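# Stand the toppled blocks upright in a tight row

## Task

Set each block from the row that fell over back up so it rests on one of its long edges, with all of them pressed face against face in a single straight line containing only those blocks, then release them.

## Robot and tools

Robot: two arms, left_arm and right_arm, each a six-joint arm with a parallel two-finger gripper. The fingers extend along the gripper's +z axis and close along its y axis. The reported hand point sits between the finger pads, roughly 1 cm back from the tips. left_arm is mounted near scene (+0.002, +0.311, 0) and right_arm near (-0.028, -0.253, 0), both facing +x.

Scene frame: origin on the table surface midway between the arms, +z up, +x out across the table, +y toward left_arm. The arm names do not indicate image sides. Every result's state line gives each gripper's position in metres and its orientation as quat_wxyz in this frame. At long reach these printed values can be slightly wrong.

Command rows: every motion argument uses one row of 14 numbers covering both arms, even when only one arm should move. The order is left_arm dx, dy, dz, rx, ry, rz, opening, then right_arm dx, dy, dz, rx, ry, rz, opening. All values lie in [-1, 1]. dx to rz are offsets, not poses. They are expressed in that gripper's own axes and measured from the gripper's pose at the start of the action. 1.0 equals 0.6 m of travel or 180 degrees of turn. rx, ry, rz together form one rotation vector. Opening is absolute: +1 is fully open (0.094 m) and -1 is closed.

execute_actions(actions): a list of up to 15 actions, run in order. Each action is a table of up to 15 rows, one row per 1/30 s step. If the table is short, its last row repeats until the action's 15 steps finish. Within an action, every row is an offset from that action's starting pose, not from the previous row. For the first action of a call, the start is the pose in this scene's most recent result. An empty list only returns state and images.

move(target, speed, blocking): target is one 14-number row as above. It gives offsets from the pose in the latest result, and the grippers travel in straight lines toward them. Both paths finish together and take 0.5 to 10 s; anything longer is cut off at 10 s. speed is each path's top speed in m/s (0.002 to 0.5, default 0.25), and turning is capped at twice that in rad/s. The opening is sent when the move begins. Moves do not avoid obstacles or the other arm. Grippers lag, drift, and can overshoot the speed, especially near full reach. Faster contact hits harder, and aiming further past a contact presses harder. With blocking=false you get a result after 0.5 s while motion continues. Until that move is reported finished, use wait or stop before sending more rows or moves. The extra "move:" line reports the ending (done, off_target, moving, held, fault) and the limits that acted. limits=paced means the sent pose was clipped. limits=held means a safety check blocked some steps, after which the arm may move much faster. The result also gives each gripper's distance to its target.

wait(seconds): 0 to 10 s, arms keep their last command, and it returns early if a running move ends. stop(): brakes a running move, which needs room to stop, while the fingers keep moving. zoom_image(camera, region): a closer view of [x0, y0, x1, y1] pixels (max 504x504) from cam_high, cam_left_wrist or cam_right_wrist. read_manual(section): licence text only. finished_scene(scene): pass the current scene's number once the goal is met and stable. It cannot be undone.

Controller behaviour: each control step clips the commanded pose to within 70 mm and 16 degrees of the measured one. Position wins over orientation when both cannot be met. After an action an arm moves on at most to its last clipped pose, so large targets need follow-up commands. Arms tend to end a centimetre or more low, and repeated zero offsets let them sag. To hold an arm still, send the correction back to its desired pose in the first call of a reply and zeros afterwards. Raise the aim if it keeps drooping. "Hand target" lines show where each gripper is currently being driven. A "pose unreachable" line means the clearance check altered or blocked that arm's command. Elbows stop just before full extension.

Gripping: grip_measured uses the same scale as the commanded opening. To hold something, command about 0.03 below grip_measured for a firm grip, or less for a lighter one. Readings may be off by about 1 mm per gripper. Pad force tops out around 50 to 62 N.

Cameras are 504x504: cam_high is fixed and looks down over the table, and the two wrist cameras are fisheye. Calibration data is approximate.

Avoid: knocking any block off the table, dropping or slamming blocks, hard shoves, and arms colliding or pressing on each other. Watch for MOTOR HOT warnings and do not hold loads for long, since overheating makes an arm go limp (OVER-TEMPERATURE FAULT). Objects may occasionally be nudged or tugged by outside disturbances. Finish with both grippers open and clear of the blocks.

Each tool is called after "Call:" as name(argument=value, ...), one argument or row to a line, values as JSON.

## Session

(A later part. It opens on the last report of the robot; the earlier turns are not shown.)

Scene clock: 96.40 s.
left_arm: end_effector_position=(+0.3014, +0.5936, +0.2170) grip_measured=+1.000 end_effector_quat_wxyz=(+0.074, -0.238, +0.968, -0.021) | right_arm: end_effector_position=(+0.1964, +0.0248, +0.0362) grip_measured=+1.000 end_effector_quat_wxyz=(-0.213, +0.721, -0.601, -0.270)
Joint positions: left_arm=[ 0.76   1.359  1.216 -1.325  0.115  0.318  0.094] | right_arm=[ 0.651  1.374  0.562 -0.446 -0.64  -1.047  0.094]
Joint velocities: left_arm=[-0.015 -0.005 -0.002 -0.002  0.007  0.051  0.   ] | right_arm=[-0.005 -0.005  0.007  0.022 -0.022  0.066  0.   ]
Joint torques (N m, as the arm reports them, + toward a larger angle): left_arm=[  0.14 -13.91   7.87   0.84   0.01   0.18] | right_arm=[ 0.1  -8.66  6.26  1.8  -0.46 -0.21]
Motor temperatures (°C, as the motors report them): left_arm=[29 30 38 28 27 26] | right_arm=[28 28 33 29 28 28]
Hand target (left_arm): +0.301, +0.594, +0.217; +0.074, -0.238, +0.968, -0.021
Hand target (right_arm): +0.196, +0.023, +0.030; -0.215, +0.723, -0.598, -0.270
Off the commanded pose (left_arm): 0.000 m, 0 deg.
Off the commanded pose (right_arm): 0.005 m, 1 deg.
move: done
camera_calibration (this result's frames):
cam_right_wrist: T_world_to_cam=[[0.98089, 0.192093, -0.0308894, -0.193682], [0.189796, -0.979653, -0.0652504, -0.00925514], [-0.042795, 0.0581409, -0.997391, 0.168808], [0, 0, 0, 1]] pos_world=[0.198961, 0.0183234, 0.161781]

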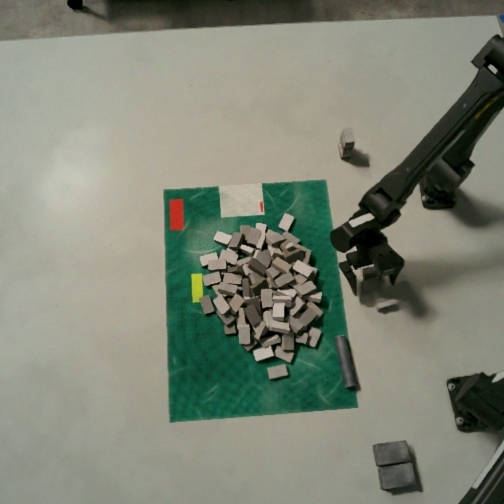

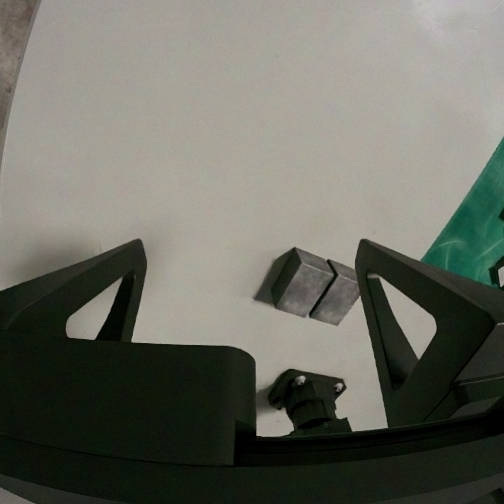

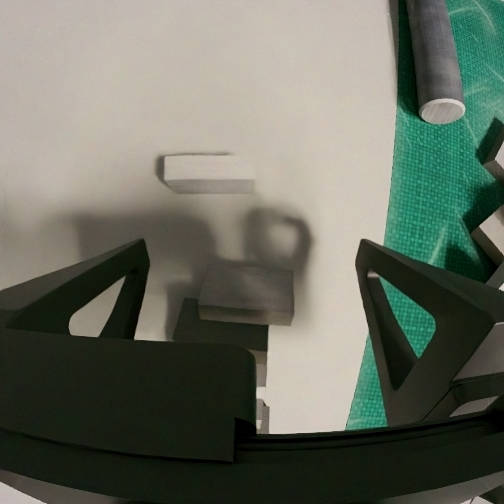

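Call:
move(
  target=[0,0,0,0,0,0,1,0.036,0,0.017,0,0,0,1],
  speed=0.05,
)

Call:
move(
  target=[0,0,0,0,0,0,1,0,0,0,0,0,0,-0.2],
)

Call:
move(
  target=[0,0,0,0,0,0,1,-0.07,0.03,-0.02,0,0.36,0,-0.2],
  speed=0.1,
)

Scene clock: 102.57 s.
left_arm: end_effector_position=(+0.3014, +0.5936, +0.2170) grip_measured=+1.000 end_effector_quat_wxyz=(+0.074, -0.238, +0.968, -0.021) | right_arm: end_effector_position=(+0.1979, +0.0178, +0.0191) grip_measured=+1.000 end_effector_quat_wxyz=(-0.209, +0.720, -0.603, -0.271)
Joint positions: left_arm=[ 0.76   1.359  1.216 -1.325  0.115  0.318  0.094] | right_arm=[ 0.629  1.421  0.544 -0.405 -0.646 -1.07   0.094]
Joint velocities: left_arm=[-0.005  0.005  0.002 -0.007  0.051 -0.037  0.   ] | right_arm=[-0.024  0.015 -0.027  0.017 -0.007 -0.081  0.   ]
Joint torques (N m, as the arm reports them, + toward a larger angle): left_arm=[  0.17 -13.94   7.96   0.84   0.05   0.18] | right_arm=[ 0.2  -8.94  5.79  1.84 -0.44 -0.22]
Motor temperatures (°C, as the motors report them): left_arm=[29 30 39 28 27 26] | right_arm=[28 28 33 29 28 28]
Hand target (left_arm): +0.301, +0.594, +0.217; +0.074, -0.238, +0.968, -0.021
Hand target (right_arm): +0.198, +0.015, +0.014; -0.212, +0.721, -0.601, -0.270
Off the commanded pose (left_arm): 0.000 m, 0 deg.
Off the commanded pose (right_arm): 0.005 m, 0 deg.
move: done
camera_calibration (this result's frames):
cam_right_wrist: T_world_to_cam=[[0.981044, 0.189865, -0.0387887, -0.194091], [0.187251, -0.980318, -0.0625557, -0.0170524], [-0.0499024, 0.0541067, -0.997287, 0.153696], [0, 0, 0, 1]] pos_world=[0.201275, 0.0118183, 0.144684]

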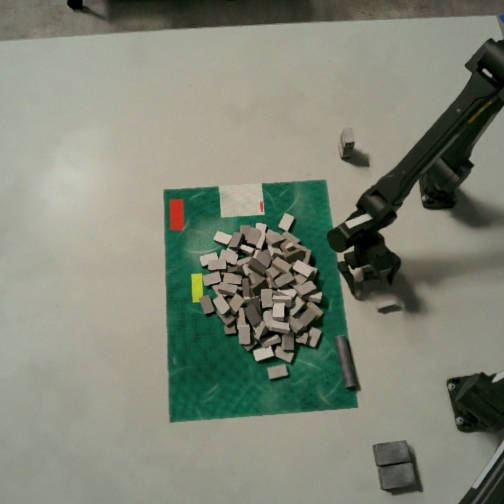

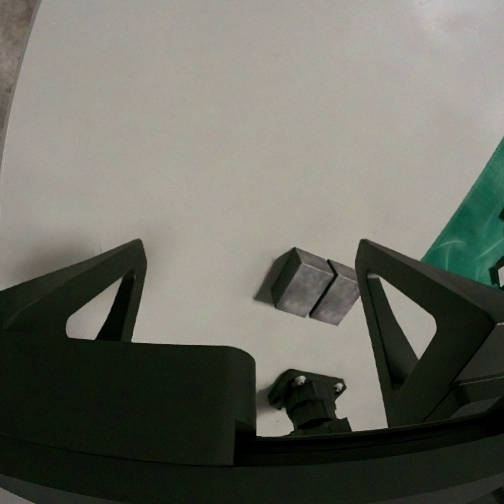

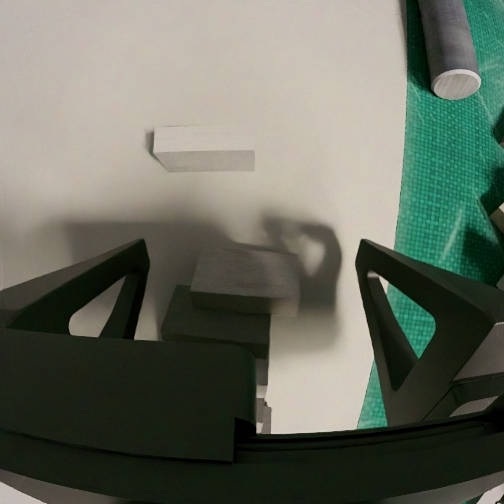

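Scene clock: 103.07 s.
left_arm: end_effector_position=(+0.3014, +0.5936, +0.2170) grip_measured=+1.000 end_effector_quat_wxyz=(+0.074, -0.238, +0.968, -0.021) | right_arm: end_effector_position=(+0.1978, +0.0179, +0.0191) grip_measured=-0.083 end_effector_quat_wxyz=(-0.209, +0.720, -0.603, -0.272)
Joint positions: left_arm=[ 0.76   1.359  1.216 -1.325  0.115  0.318  0.094] | right_arm=[ 0.629  1.421  0.544 -0.405 -0.647 -1.07   0.043]
Joint velocities: left_arm=[ 0.005  0.005 -0.007 -0.002 -0.051 -0.007  0.   ] | right_arm=[-0.005  0.005  0.002  0.002  0.007 -0.066  0.   ]
Joint torques (N m, as the arm reports them, + toward a larger angle): left_arm=[  0.26 -13.91   7.93   0.97   0.05   0.17] | right_arm=[ 1.16 -9.48  6.67  1.01 -0.39 -0.1 ]
Motor temperatures (°C, as the motors report them): left_arm=[29 30 39 28 27 26] | right_arm=[28 28 33 29 28 28]
Hand target (left_arm): +0.301, +0.594, +0.217; +0.074, -0.238, +0.968, -0.021
Hand target (right_arm): +0.198, +0.018, +0.019; -0.209, +0.720, -0.604, -0.271
Off the commanded pose (left_arm): 0.000 m, 0 deg.
Off the commanded pose (right_arm): 0.000 m, 0 deg.
move: done
camera_calibration (this result's frames):
cam_right_wrist: T_world_to_cam=[[0.981015, 0.189983, -0.0389266, -0.194053], [0.187345, -0.980279, -0.0628932, -0.0170189], [-0.0501076, 0.0544065, -0.997261, 0.153765], [0, 0, 0, 1]] pos_world=[0.201262, 0.0118179, 0.144719]

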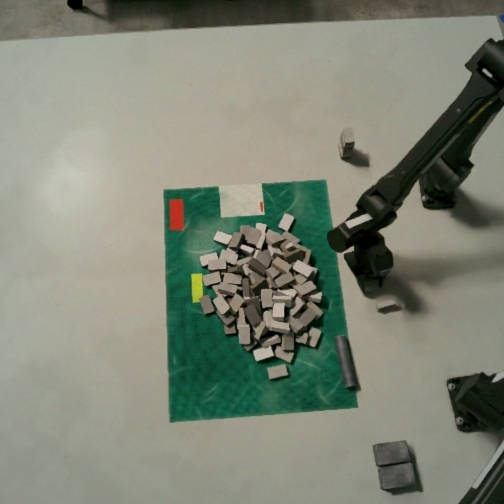

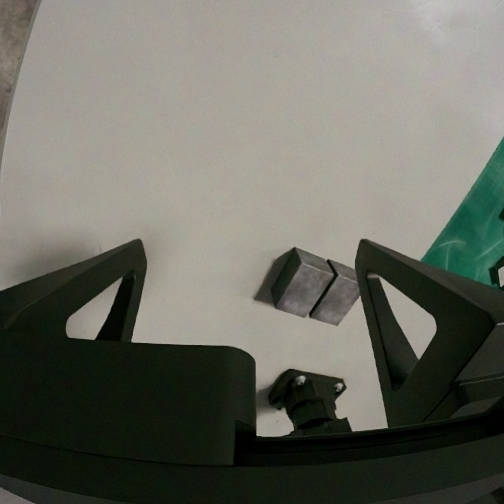

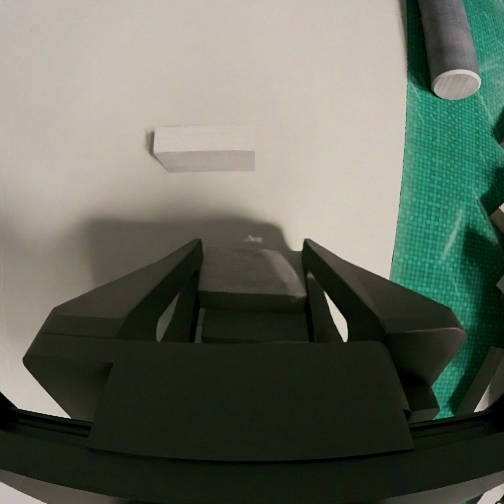

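Scene clock: 109.00 s.
left_arm: end_effector_position=(+0.3014, +0.5936, +0.2170) grip_measured=+1.000 end_effector_quat_wxyz=(+0.074, -0.238, +0.968, -0.021) | right_arm: end_effector_position=(+0.1697, +0.0232, +0.0505) grip_measured=-0.083 end_effector_quat_wxyz=(+0.147, +0.755, -0.618, +0.163)
Joint positions: left_arm=[ 0.76   1.359  1.216 -1.325  0.115  0.318  0.094] | right_arm=[ 1.131  1.64   0.998 -1.291  0.259 -0.642  0.043]
Joint velocities: left_arm=[-0.005 -0.005 -0.007 -0.012  0.037  0.007  0.   ] | right_arm=[ 0.015  0.005 -0.012  0.002  0.007  0.081  0.   ]
Joint torques (N m, as the arm reports them, + toward a larger angle): left_arm=[  0.46 -13.71   7.89   0.88   0.02   0.16] | right_arm=[  2.06 -13.25  11.69  -1.11   0.3    0.02]
Motor temperatures (°C, as the motors report them): left_arm=[29 30 39 28 27 26] | right_arm=[28 28 34 29 28 28]
Hand target (left_arm): +0.301, +0.594, +0.217; +0.074, -0.238, +0.968, -0.021
Hand target (right_arm): +0.175, +0.038, +0.059; +0.138, +0.753, -0.621, +0.165
Off the commanded pose (left_arm): 0.000 m, 0 deg.
Off the commanded pose (right_arm): 0.018 m, 1 deg.
move: off_target (right_arm)
camera_calibration (this result's frames):
cam_right_wrist: T_world_to_cam=[[0.982295, 0.184825, -0.0305802, -0.166814], [0.113892, -0.459572, 0.880808, -0.051781], [0.148742, -0.868696, -0.472486, 0.144482], [0, 0, 0, 1]] pos_world=[0.148267, 0.132545, 0.108774]

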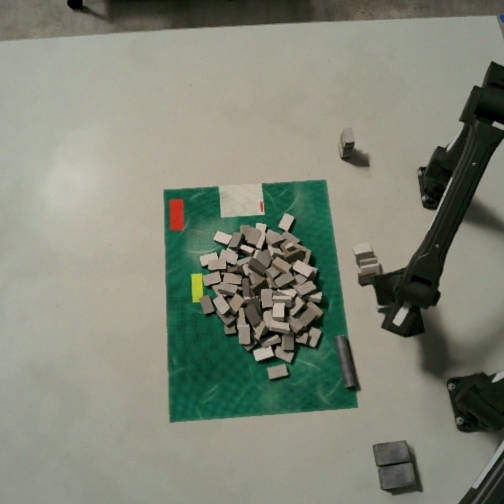

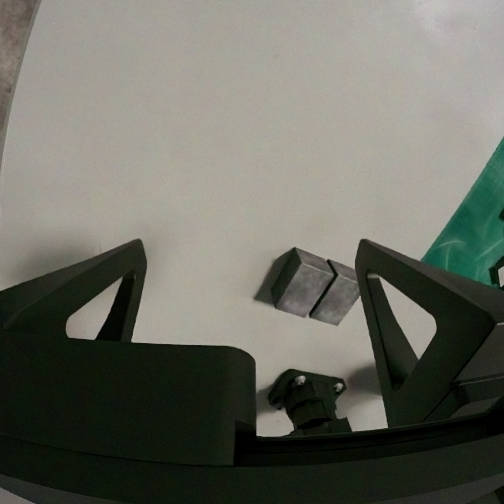

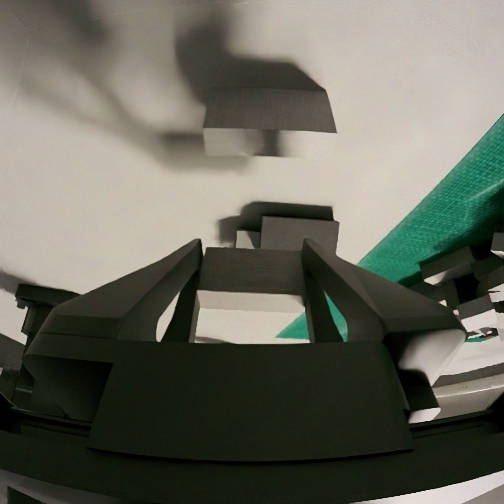

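Call:
move(
  target=[0,0,0,0,0,0,1,-0.063,-0.01,0.026,0,-0.04,0,-0.2],
  speed=0.04,
)

Call:
move(
  target=[0,0,0,0,0,0,1,0,0,0,0,0,0,1],
)

Call:
move(
  target=[0,0,0,0,0,0,1,0.03,0,-0.08,0,-0.1,0,1],
)

Scene clock: 116.57 s.
left_arm: end_effector_position=(+0.3014, +0.5936, +0.2170) grip_measured=+1.000 end_effector_quat_wxyz=(+0.074, -0.238, +0.968, -0.021) | right_arm: end_effector_position=(+0.1721, +0.0545, +0.0298) grip_measured=-0.083 end_effector_quat_wxyz=(+0.101, +0.760, -0.632, +0.115)
Joint positions: left_arm=[ 0.76   1.359  1.216 -1.325  0.115  0.318  0.094] | right_arm=[ 1.131  1.664  0.998 -1.153  0.184 -0.65   0.043]
Joint velocities: left_arm=[ 0.005 -0.005 -0.007 -0.012 -0.037  0.051  0.   ] | right_arm=[-0.005 -0.015  0.012 -0.017 -0.022  0.022  0.   ]
Joint torques (N m, as the arm reports them, + toward a larger angle): left_arm=[  0.08 -13.96   8.07   0.95   0.07   0.17] | right_arm=[  1.61 -13.21   5.84   0.51  -0.01  -0.24]
Motor temperatures (°C, as the motors report them): left_arm=[29 30 39 28 27 26] | right_arm=[28 28 34 29 28 28]
Hand target (left_arm): +0.301, +0.594, +0.217; +0.074, -0.238, +0.968, -0.021
Hand target (right_arm): +0.169, +0.051, +0.020; +0.108, +0.763, -0.626, +0.115
Off the commanded pose (left_arm): 0.000 m, 0 deg.
Off the commanded pose (right_arm): 0.011 m, 1 deg.
move: off_target (right_arm)
camera_calibration (this result's frames):
cam_right_wrist: T_world_to_cam=[[0.984638, 0.173518, -0.0194963, -0.175632], [0.117283, -0.574513, 0.810049, -0.0117201], [0.129357, -0.799892, -0.586038, 0.16451], [0, 0, 0, 1]] pos_world=[0.153028, 0.155332, 0.102479]

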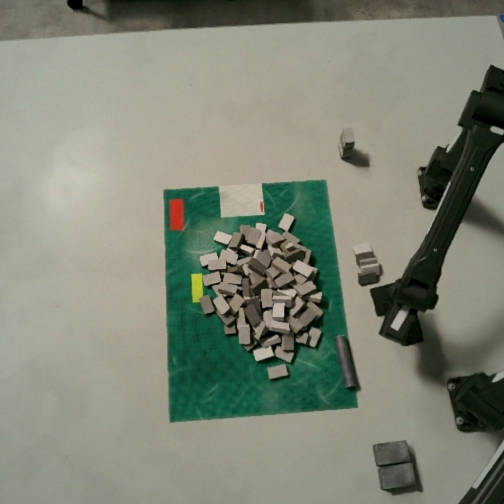

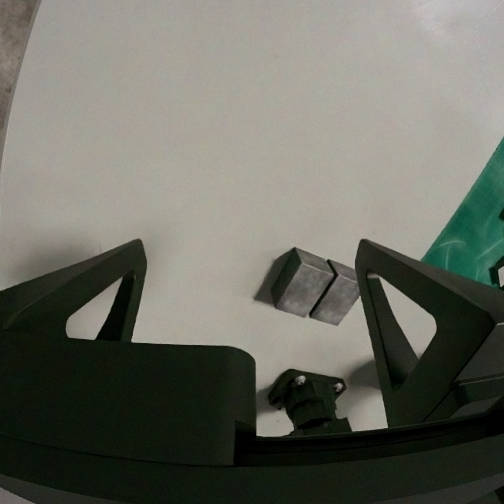

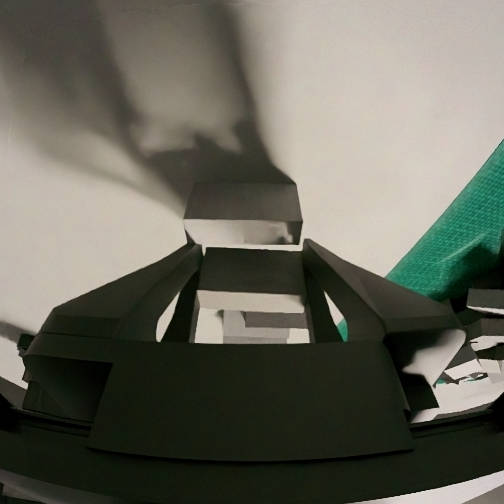

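Scene clock: 117.07 s.
left_arm: end_effector_position=(+0.3014, +0.5936, +0.2170) grip_measured=+1.000 end_effector_quat_wxyz=(+0.074, -0.238, +0.968, -0.021) | right_arm: end_effector_position=(+0.1721, +0.0545, +0.0298) grip_measured=+1.000 end_effector_quat_wxyz=(+0.101, +0.760, -0.632, +0.115)
Joint positions: left_arm=[ 0.76   1.359  1.216 -1.325  0.115  0.318  0.094] | right_arm=[ 1.131  1.664  0.998 -1.153  0.184 -0.65   0.094]
Joint velocities: left_arm=[-0.005 -0.015 -0.022 -0.022 -0.022 -0.051  0.   ] | right_arm=[-0.005 -0.005  0.007  0.007  0.095 -0.022  0.   ]
Joint torques (N m, as the arm reports them, + toward a larger angle): left_arm=[  0.07 -14.18   7.98   0.87   0.05   0.18] | right_arm=[  0.83 -14.75   7.14  -0.2    0.09  -0.11]
Motor temperatures (°C, as the motors report them): left_arm=[29 30 39 28 27 26] | right_arm=[28 28 34 29 28 28]
Hand target (left_arm): +0.301, +0.594, +0.217; +0.074, -0.238, +0.968, -0.021
Hand target (right_arm): +0.172, +0.054, +0.030; +0.101, +0.760, -0.632, +0.115
Off the commanded pose (left_arm): 0.000 m, 0 deg.
Off the commanded pose (right_arm): 0.000 m, 0 deg.
move: done
camera_calibration (this result's frames):
cam_right_wrist: T_world_to_cam=[[0.984638, 0.173518, -0.0194963, -0.175632], [0.117283, -0.574513, 0.810049, -0.0117201], [0.129357, -0.799892, -0.586038, 0.16451], [0, 0, 0, 1]] pos_world=[0.153028, 0.155332, 0.102479]

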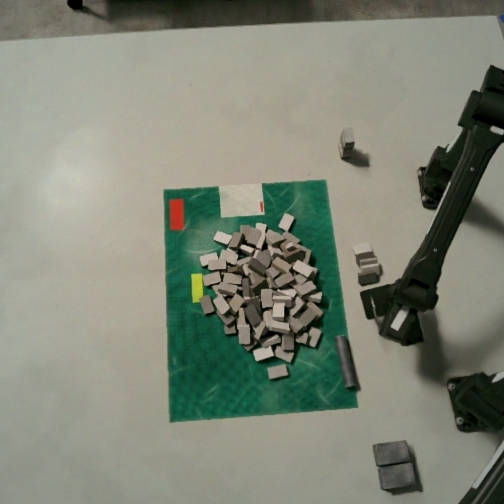

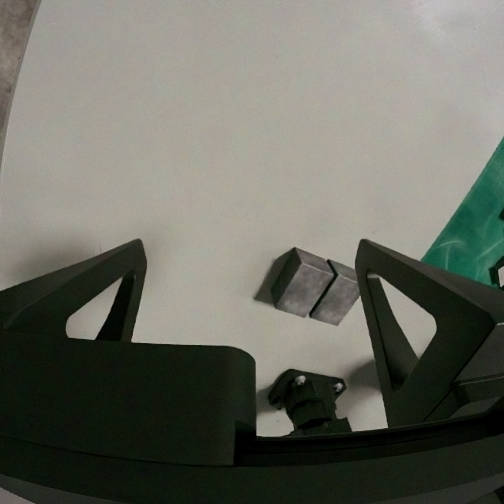

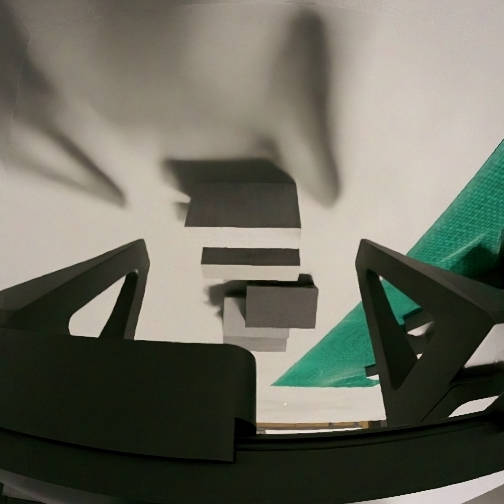

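Scene clock: 118.10 s.
left_arm: end_effector_position=(+0.3014, +0.5936, +0.2170) grip_measured=+1.000 end_effector_quat_wxyz=(+0.074, -0.238, +0.968, -0.021) | right_arm: end_effector_position=(+0.1725, +0.0524, +0.0846) grip_measured=+1.000 end_effector_quat_wxyz=(+0.006, +0.765, -0.644, -0.005)
Joint positions: left_arm=[ 0.76   1.359  1.216 -1.325  0.115  0.318  0.094] | right_arm=[ 1.036  1.424  0.92  -1.078 -0.011 -0.756  0.094]
Joint velocities: left_arm=[ 0.005 -0.015 -0.002  0.002 -0.022 -0.066  0.   ] | right_arm=[ 0.005 -0.015 -0.007  0.007 -0.066 -0.051  0.   ]
Joint torques (N m, as the arm reports them, + toward a larger angle): left_arm=[  0.11 -13.49   7.88   0.93   0.04   0.18] | right_arm=[  0.85 -12.44   7.15   1.    -0.12  -0.2 ]
Motor temperatures (°C, as the motors report them): left_arm=[29 30 39 28 27 26] | right_arm=[28 28 34 29 28 28]
Hand target (left_arm): +0.301, +0.594, +0.217; +0.074, -0.238, +0.968, -0.021
Hand target (right_arm): +0.173, +0.051, +0.081; +0.003, +0.767, -0.641, -0.007
Off the commanded pose (left_arm): 0.000 m, 0 deg.
Off the commanded pose (right_arm): 0.004 m, 1 deg.
move: done
camera_calibration (this result's frames):
cam_right_wrist: T_world_to_cam=[[0.985699, 0.165908, -0.0295348, -0.17355], [0.150697, -0.789382, 0.595119, -0.0336233], [0.075421, -0.591059, -0.803094, 0.211659], [0, 0, 0, 1]] pos_world=[0.160172, 0.127355, 0.184867]

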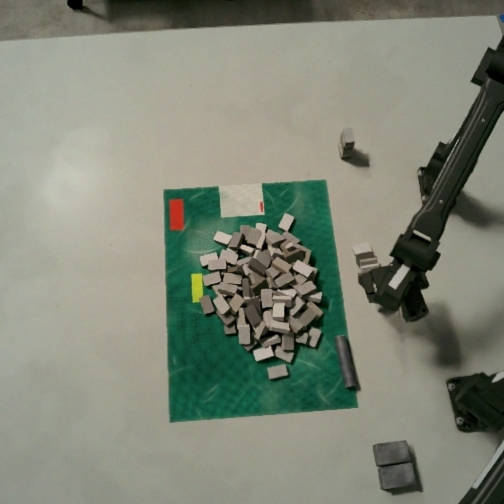

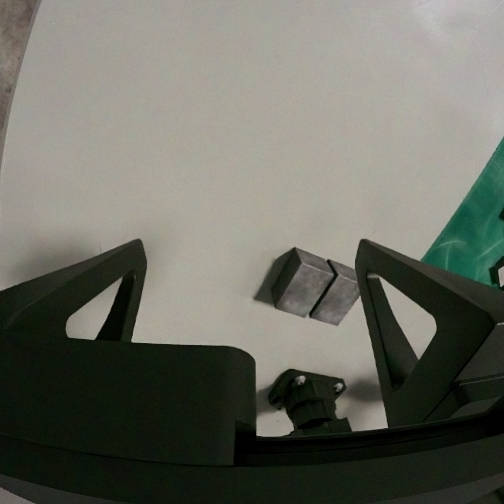

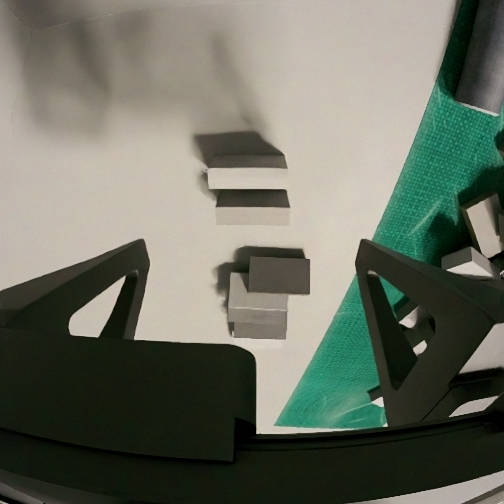

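Call:
move(
  target=[0,0,0,0,0,0,1,0.09,-0.03,0.09,0,-0.22,0,1],
  speed=0.15,
)

Scene clock: 125.30 s.
left_arm: end_effector_position=(+0.3014, +0.5936, +0.2170) grip_measured=+1.000 end_effector_quat_wxyz=(+0.074, -0.238, +0.968, -0.021) | right_arm: end_effector_position=(+0.1996, +0.0054, +0.0330) grip_measured=+1.000 end_effector_quat_wxyz=(-0.205, +0.713, -0.614, -0.271)
Joint positions: left_arm=[ 0.76   1.359  1.216 -1.325  0.115  0.318  0.094] | right_arm=[ 0.593  1.368  0.551 -0.491 -0.649 -1.088  0.094]
Joint velocities: left_arm=[ 0.005 -0.024  0.012 -0.022 -0.037 -0.051  0.   ] | right_arm=[-0.005 -0.005 -0.017 -0.002  0.037 -0.066  0.   ]
Joint torques (N m, as the arm reports them, + toward a larger angle): left_arm=[  0.15 -13.66   8.04   0.97   0.03   0.19] | right_arm=[ 0.74 -8.87  6.09  1.64 -0.48 -0.16]
Motor temperatures (°C, as the motors report them): left_arm=[29 31 39 28 27 26] | right_arm=[28 28 33 29 28 28]
Hand target (left_arm): +0.301, +0.594, +0.217; +0.074, -0.238, +0.968, -0.021
Hand target (right_arm): +0.199, +0.003, +0.028; -0.207, +0.715, -0.610, -0.270
Off the commanded pose (left_arm): 0.000 m, 0 deg.
Off the commanded pose (right_arm): 0.004 m, 1 deg.
move: done
camera_calibration (this result's frames):
cam_right_wrist: T_world_to_cam=[[0.984296, 0.168215, -0.0535197, -0.192968], [0.165272, -0.984692, -0.0553759, -0.0244943], [-0.0620155, 0.0456609, -0.99703, 0.170787], [0, 0, 0, 1]] pos_world=[0.204578, 0.000542517, 0.158596]

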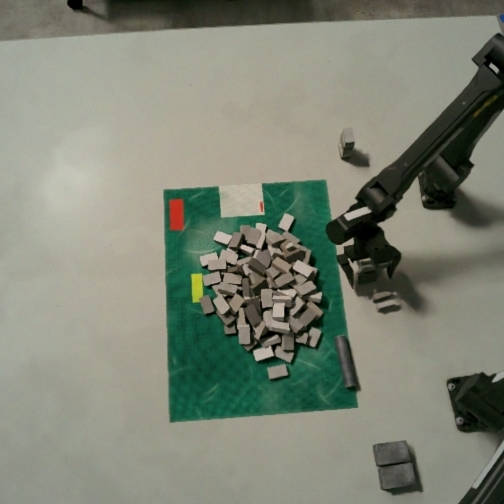

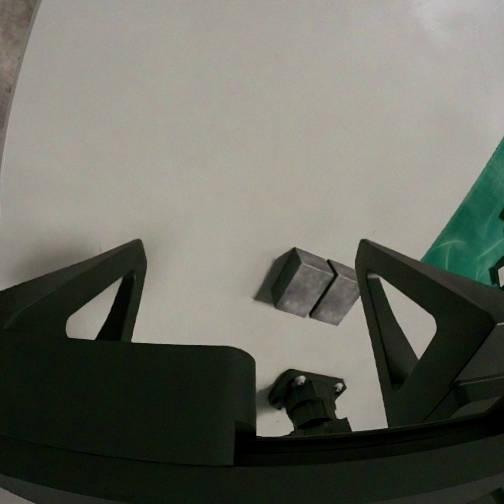

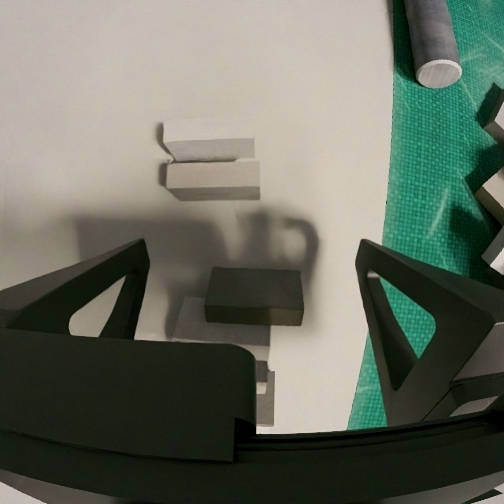

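Same as before.

Call:
move(
  target=[0,0,0,0,0,0,1,0.034,0,0.013,0,0,0,1],
  speed=0.05,
)

Call:
move(
  target=[0,0,0,0,0,0,1,0,0,0,0,0,0,-0.2],
)

Call:
move(
  target=[0,0,0,0,0,0,1,-0.07,0.025,-0.02,0,0.32,0,-0.2],
  speed=0.1,
)

Scene clock: 131.37 s.
left_arm: end_effector_position=(+0.3014, +0.5936, +0.2170) grip_measured=+1.000 end_effector_quat_wxyz=(+0.074, -0.238, +0.968, -0.021) | right_arm: end_effector_position=(+0.2010, -0.0025, +0.0189) grip_measured=+1.000 end_effector_quat_wxyz=(-0.202, +0.712, -0.616, -0.272)
Joint positions: left_arm=[ 0.76   1.359  1.216 -1.325  0.115  0.318  0.094] | right_arm=[ 0.568  1.406  0.537 -0.463 -0.655 -1.116  0.094]
Joint velocities: left_arm=[ 0.005 -0.015 -0.007 -0.017  0.007  0.051  0.   ] | right_arm=[-0.005 -0.005  0.002  0.007  0.066 -0.051  0.   ]
Joint torques (N m, as the arm reports them, + toward a larger angle): left_arm=[ -0.22 -13.68   7.99   0.86   0.06   0.2 ] | right_arm=[ 0.74 -8.82  5.87  1.79 -0.52 -0.22]
Motor temperatures (°C, as the motors report them): left_arm=[29 31 40 28 27 26] | right_arm=[28 28 33 29 28 28]
Hand target (left_arm): +0.301, +0.594, +0.217; +0.074, -0.238, +0.968, -0.021
Hand target (right_arm): +0.201, -0.005, +0.014; -0.205, +0.713, -0.614, -0.271
Off the commanded pose (left_arm): 0.000 m, 0 deg.
Off the commanded pose (right_arm): 0.006 m, 0 deg.
move: done
camera_calibration (this result's frames):
cam_right_wrist: T_world_to_cam=[[0.984305, 0.165937, -0.060076, -0.193668], [0.162874, -0.985235, -0.0527651, -0.0328662], [-0.0679447, 0.0421521, -0.996798, 0.158382], [0, 0, 0, 1]] pos_world=[0.206742, -0.0069203, 0.144506]

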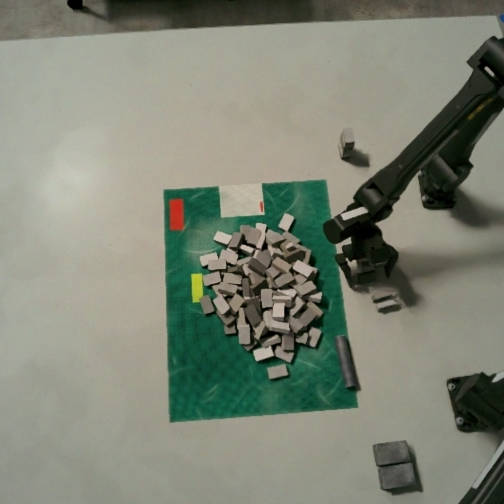

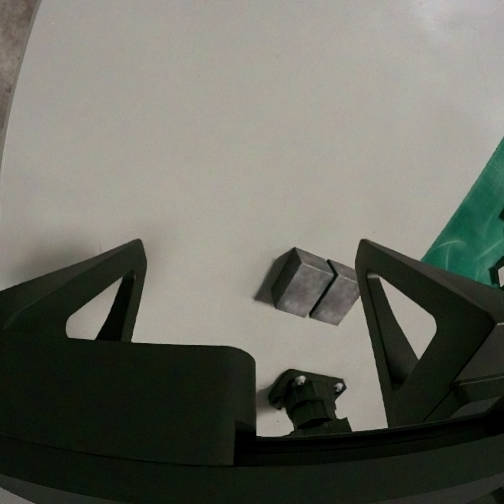

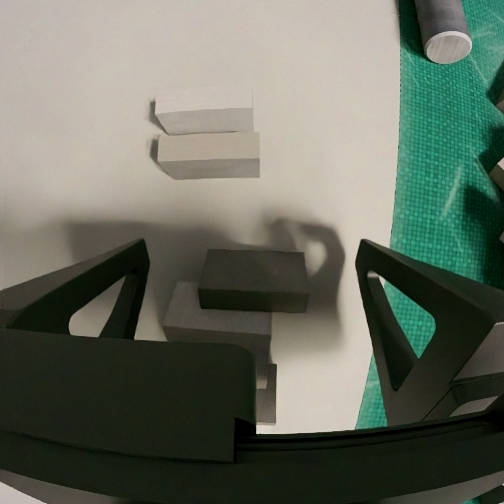

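Scene clock: 131.87 s.
left_arm: end_effector_position=(+0.3014, +0.5936, +0.2170) grip_measured=+1.000 end_effector_quat_wxyz=(+0.074, -0.238, +0.968, -0.021) | right_arm: end_effector_position=(+0.2009, -0.0024, +0.0190) grip_measured=-0.081 end_effector_quat_wxyz=(-0.202, +0.711, -0.616, -0.272)
Joint positions: left_arm=[ 0.76   1.359  1.216 -1.325  0.115  0.318  0.094] | right_arm=[ 0.568  1.406  0.537 -0.463 -0.655 -1.116  0.043]
Joint velocities: left_arm=[ 0.005 -0.005 -0.002  0.002 -0.022 -0.022  0.   ] | right_arm=[-0.005 -0.015 -0.002  0.002 -0.037 -0.007  0.   ]
Joint torques (N m, as the arm reports them, + toward a larger angle): left_arm=[  0.34 -13.67   8.03   0.99   0.05   0.2 ] | right_arm=[ 1.69 -9.98  6.68  0.98 -0.39 -0.1 ]
Motor temperatures (°C, as the motors report them): left_arm=[29 31 40 28 27 26] | right_arm=[28 28 33 29 28 28]
Hand target (left_arm): +0.301, +0.594, +0.217; +0.074, -0.238, +0.968, -0.021
Hand target (right_arm): +0.201, -0.002, +0.019; -0.202, +0.712, -0.616, -0.272
Off the commanded pose (left_arm): 0.000 m, 0 deg.
Off the commanded pose (right_arm): 0.000 m, 0 deg.
move: done
camera_calibration (this result's frames):
cam_right_wrist: T_world_to_cam=[[0.984233, 0.166142, -0.0606876, -0.193511], [0.163014, -0.985181, -0.0533278, -0.0328165], [-0.0686483, 0.042594, -0.996731, 0.158571], [0, 0, 0, 1]] pos_world=[0.206695, -0.00693397, 0.144559]

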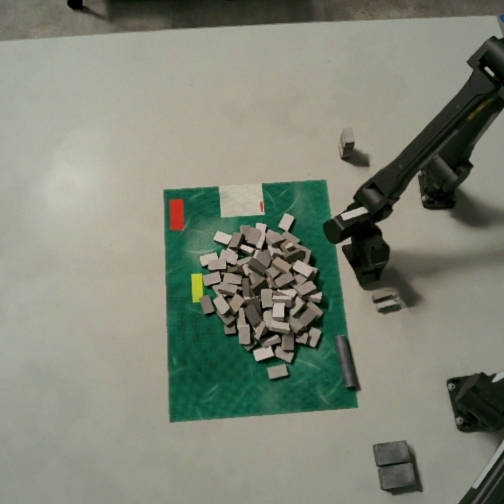

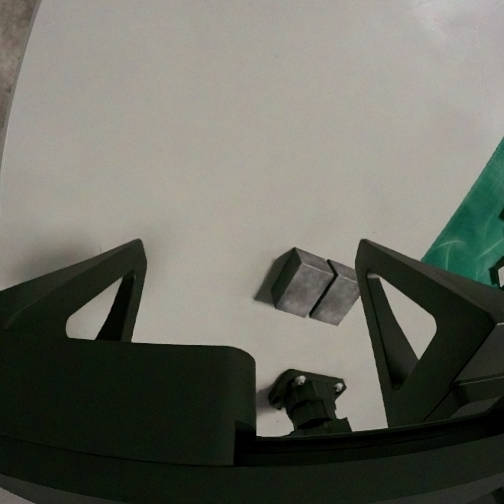

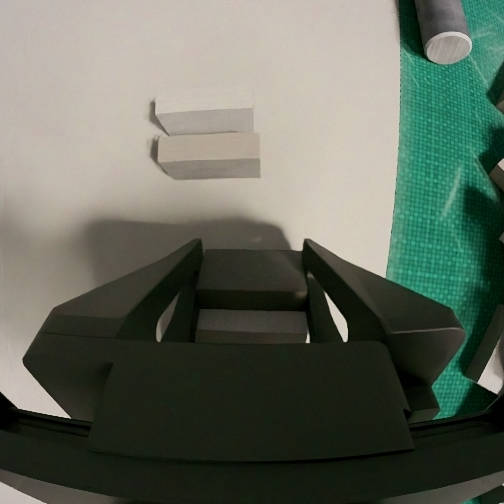

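Scene clock: 137.17 s.
left_arm: end_effector_position=(+0.3014, +0.5936, +0.2170) grip_measured=+1.000 end_effector_quat_wxyz=(+0.074, -0.238, +0.968, -0.021) | right_arm: end_effector_position=(+0.1753, +0.0040, +0.0489) grip_measured=-0.081 end_effector_quat_wxyz=(+0.122, +0.756, -0.633, +0.111)
Joint positions: left_arm=[ 0.76   1.359  1.216 -1.325  0.115  0.318  0.094] | right_arm=[ 1.051  1.558  0.92  -1.207  0.187 -0.722  0.043]
Joint velocities: left_arm=[-0.005 -0.024 -0.012  0.012 -0.007  0.051  0.   ] | right_arm=[-0.005 -0.005  0.002  0.022  0.051  0.007 -0.001]
Joint torques (N m, as the arm reports them, + toward a larger angle): left_arm=[  0.27 -13.86   7.95   0.81   0.03   0.18] | right_arm=[  1.62 -12.57  11.91  -0.94   0.22   0.01]
Motor temperatures (°C, as the motors report them): left_arm=[29 31 40 28 27 26] | right_arm=[28 28 34 29 28 28]
Hand target (left_arm): +0.301, +0.594, +0.217; +0.074, -0.238, +0.968, -0.021
Hand target (right_arm): +0.183, +0.019, +0.058; +0.113, +0.755, -0.636, +0.113
Off the commanded pose (left_arm): 0.000 m, 0 deg.
Off the commanded pose (right_arm): 0.019 m, 1 deg.
move: off_target (right_arm)
camera_calibration (this result's frames):
cam_right_wrist: T_world_to_cam=[[0.985332, 0.161222, -0.0559387, -0.167933], [0.137335, -0.554578, 0.82072, -0.0606689], [0.101296, -0.816364, -0.568585, 0.139098], [0, 0, 0, 1]] pos_world=[0.159712, 0.106983, 0.119487]

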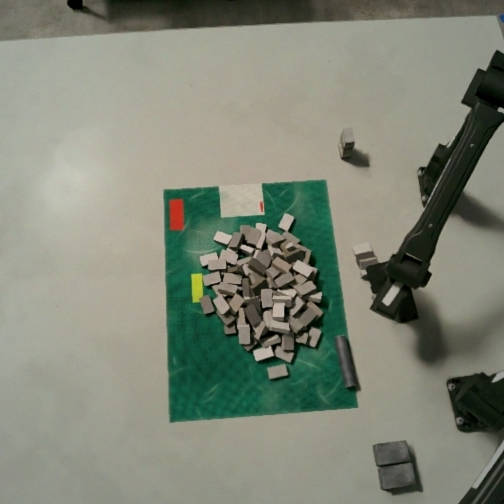

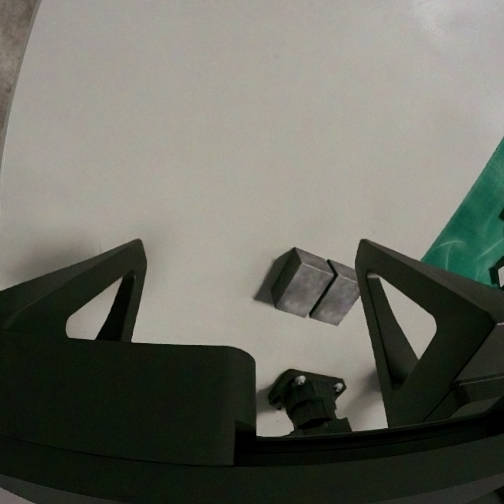

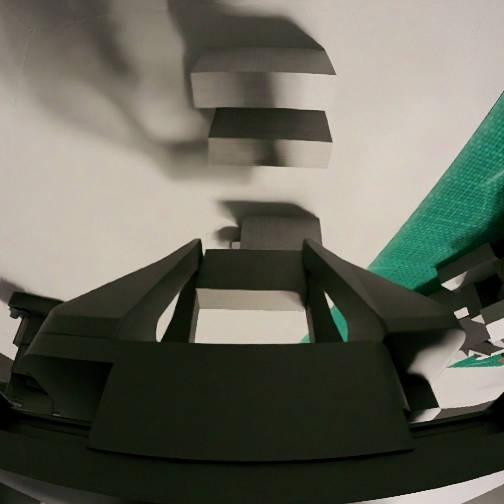

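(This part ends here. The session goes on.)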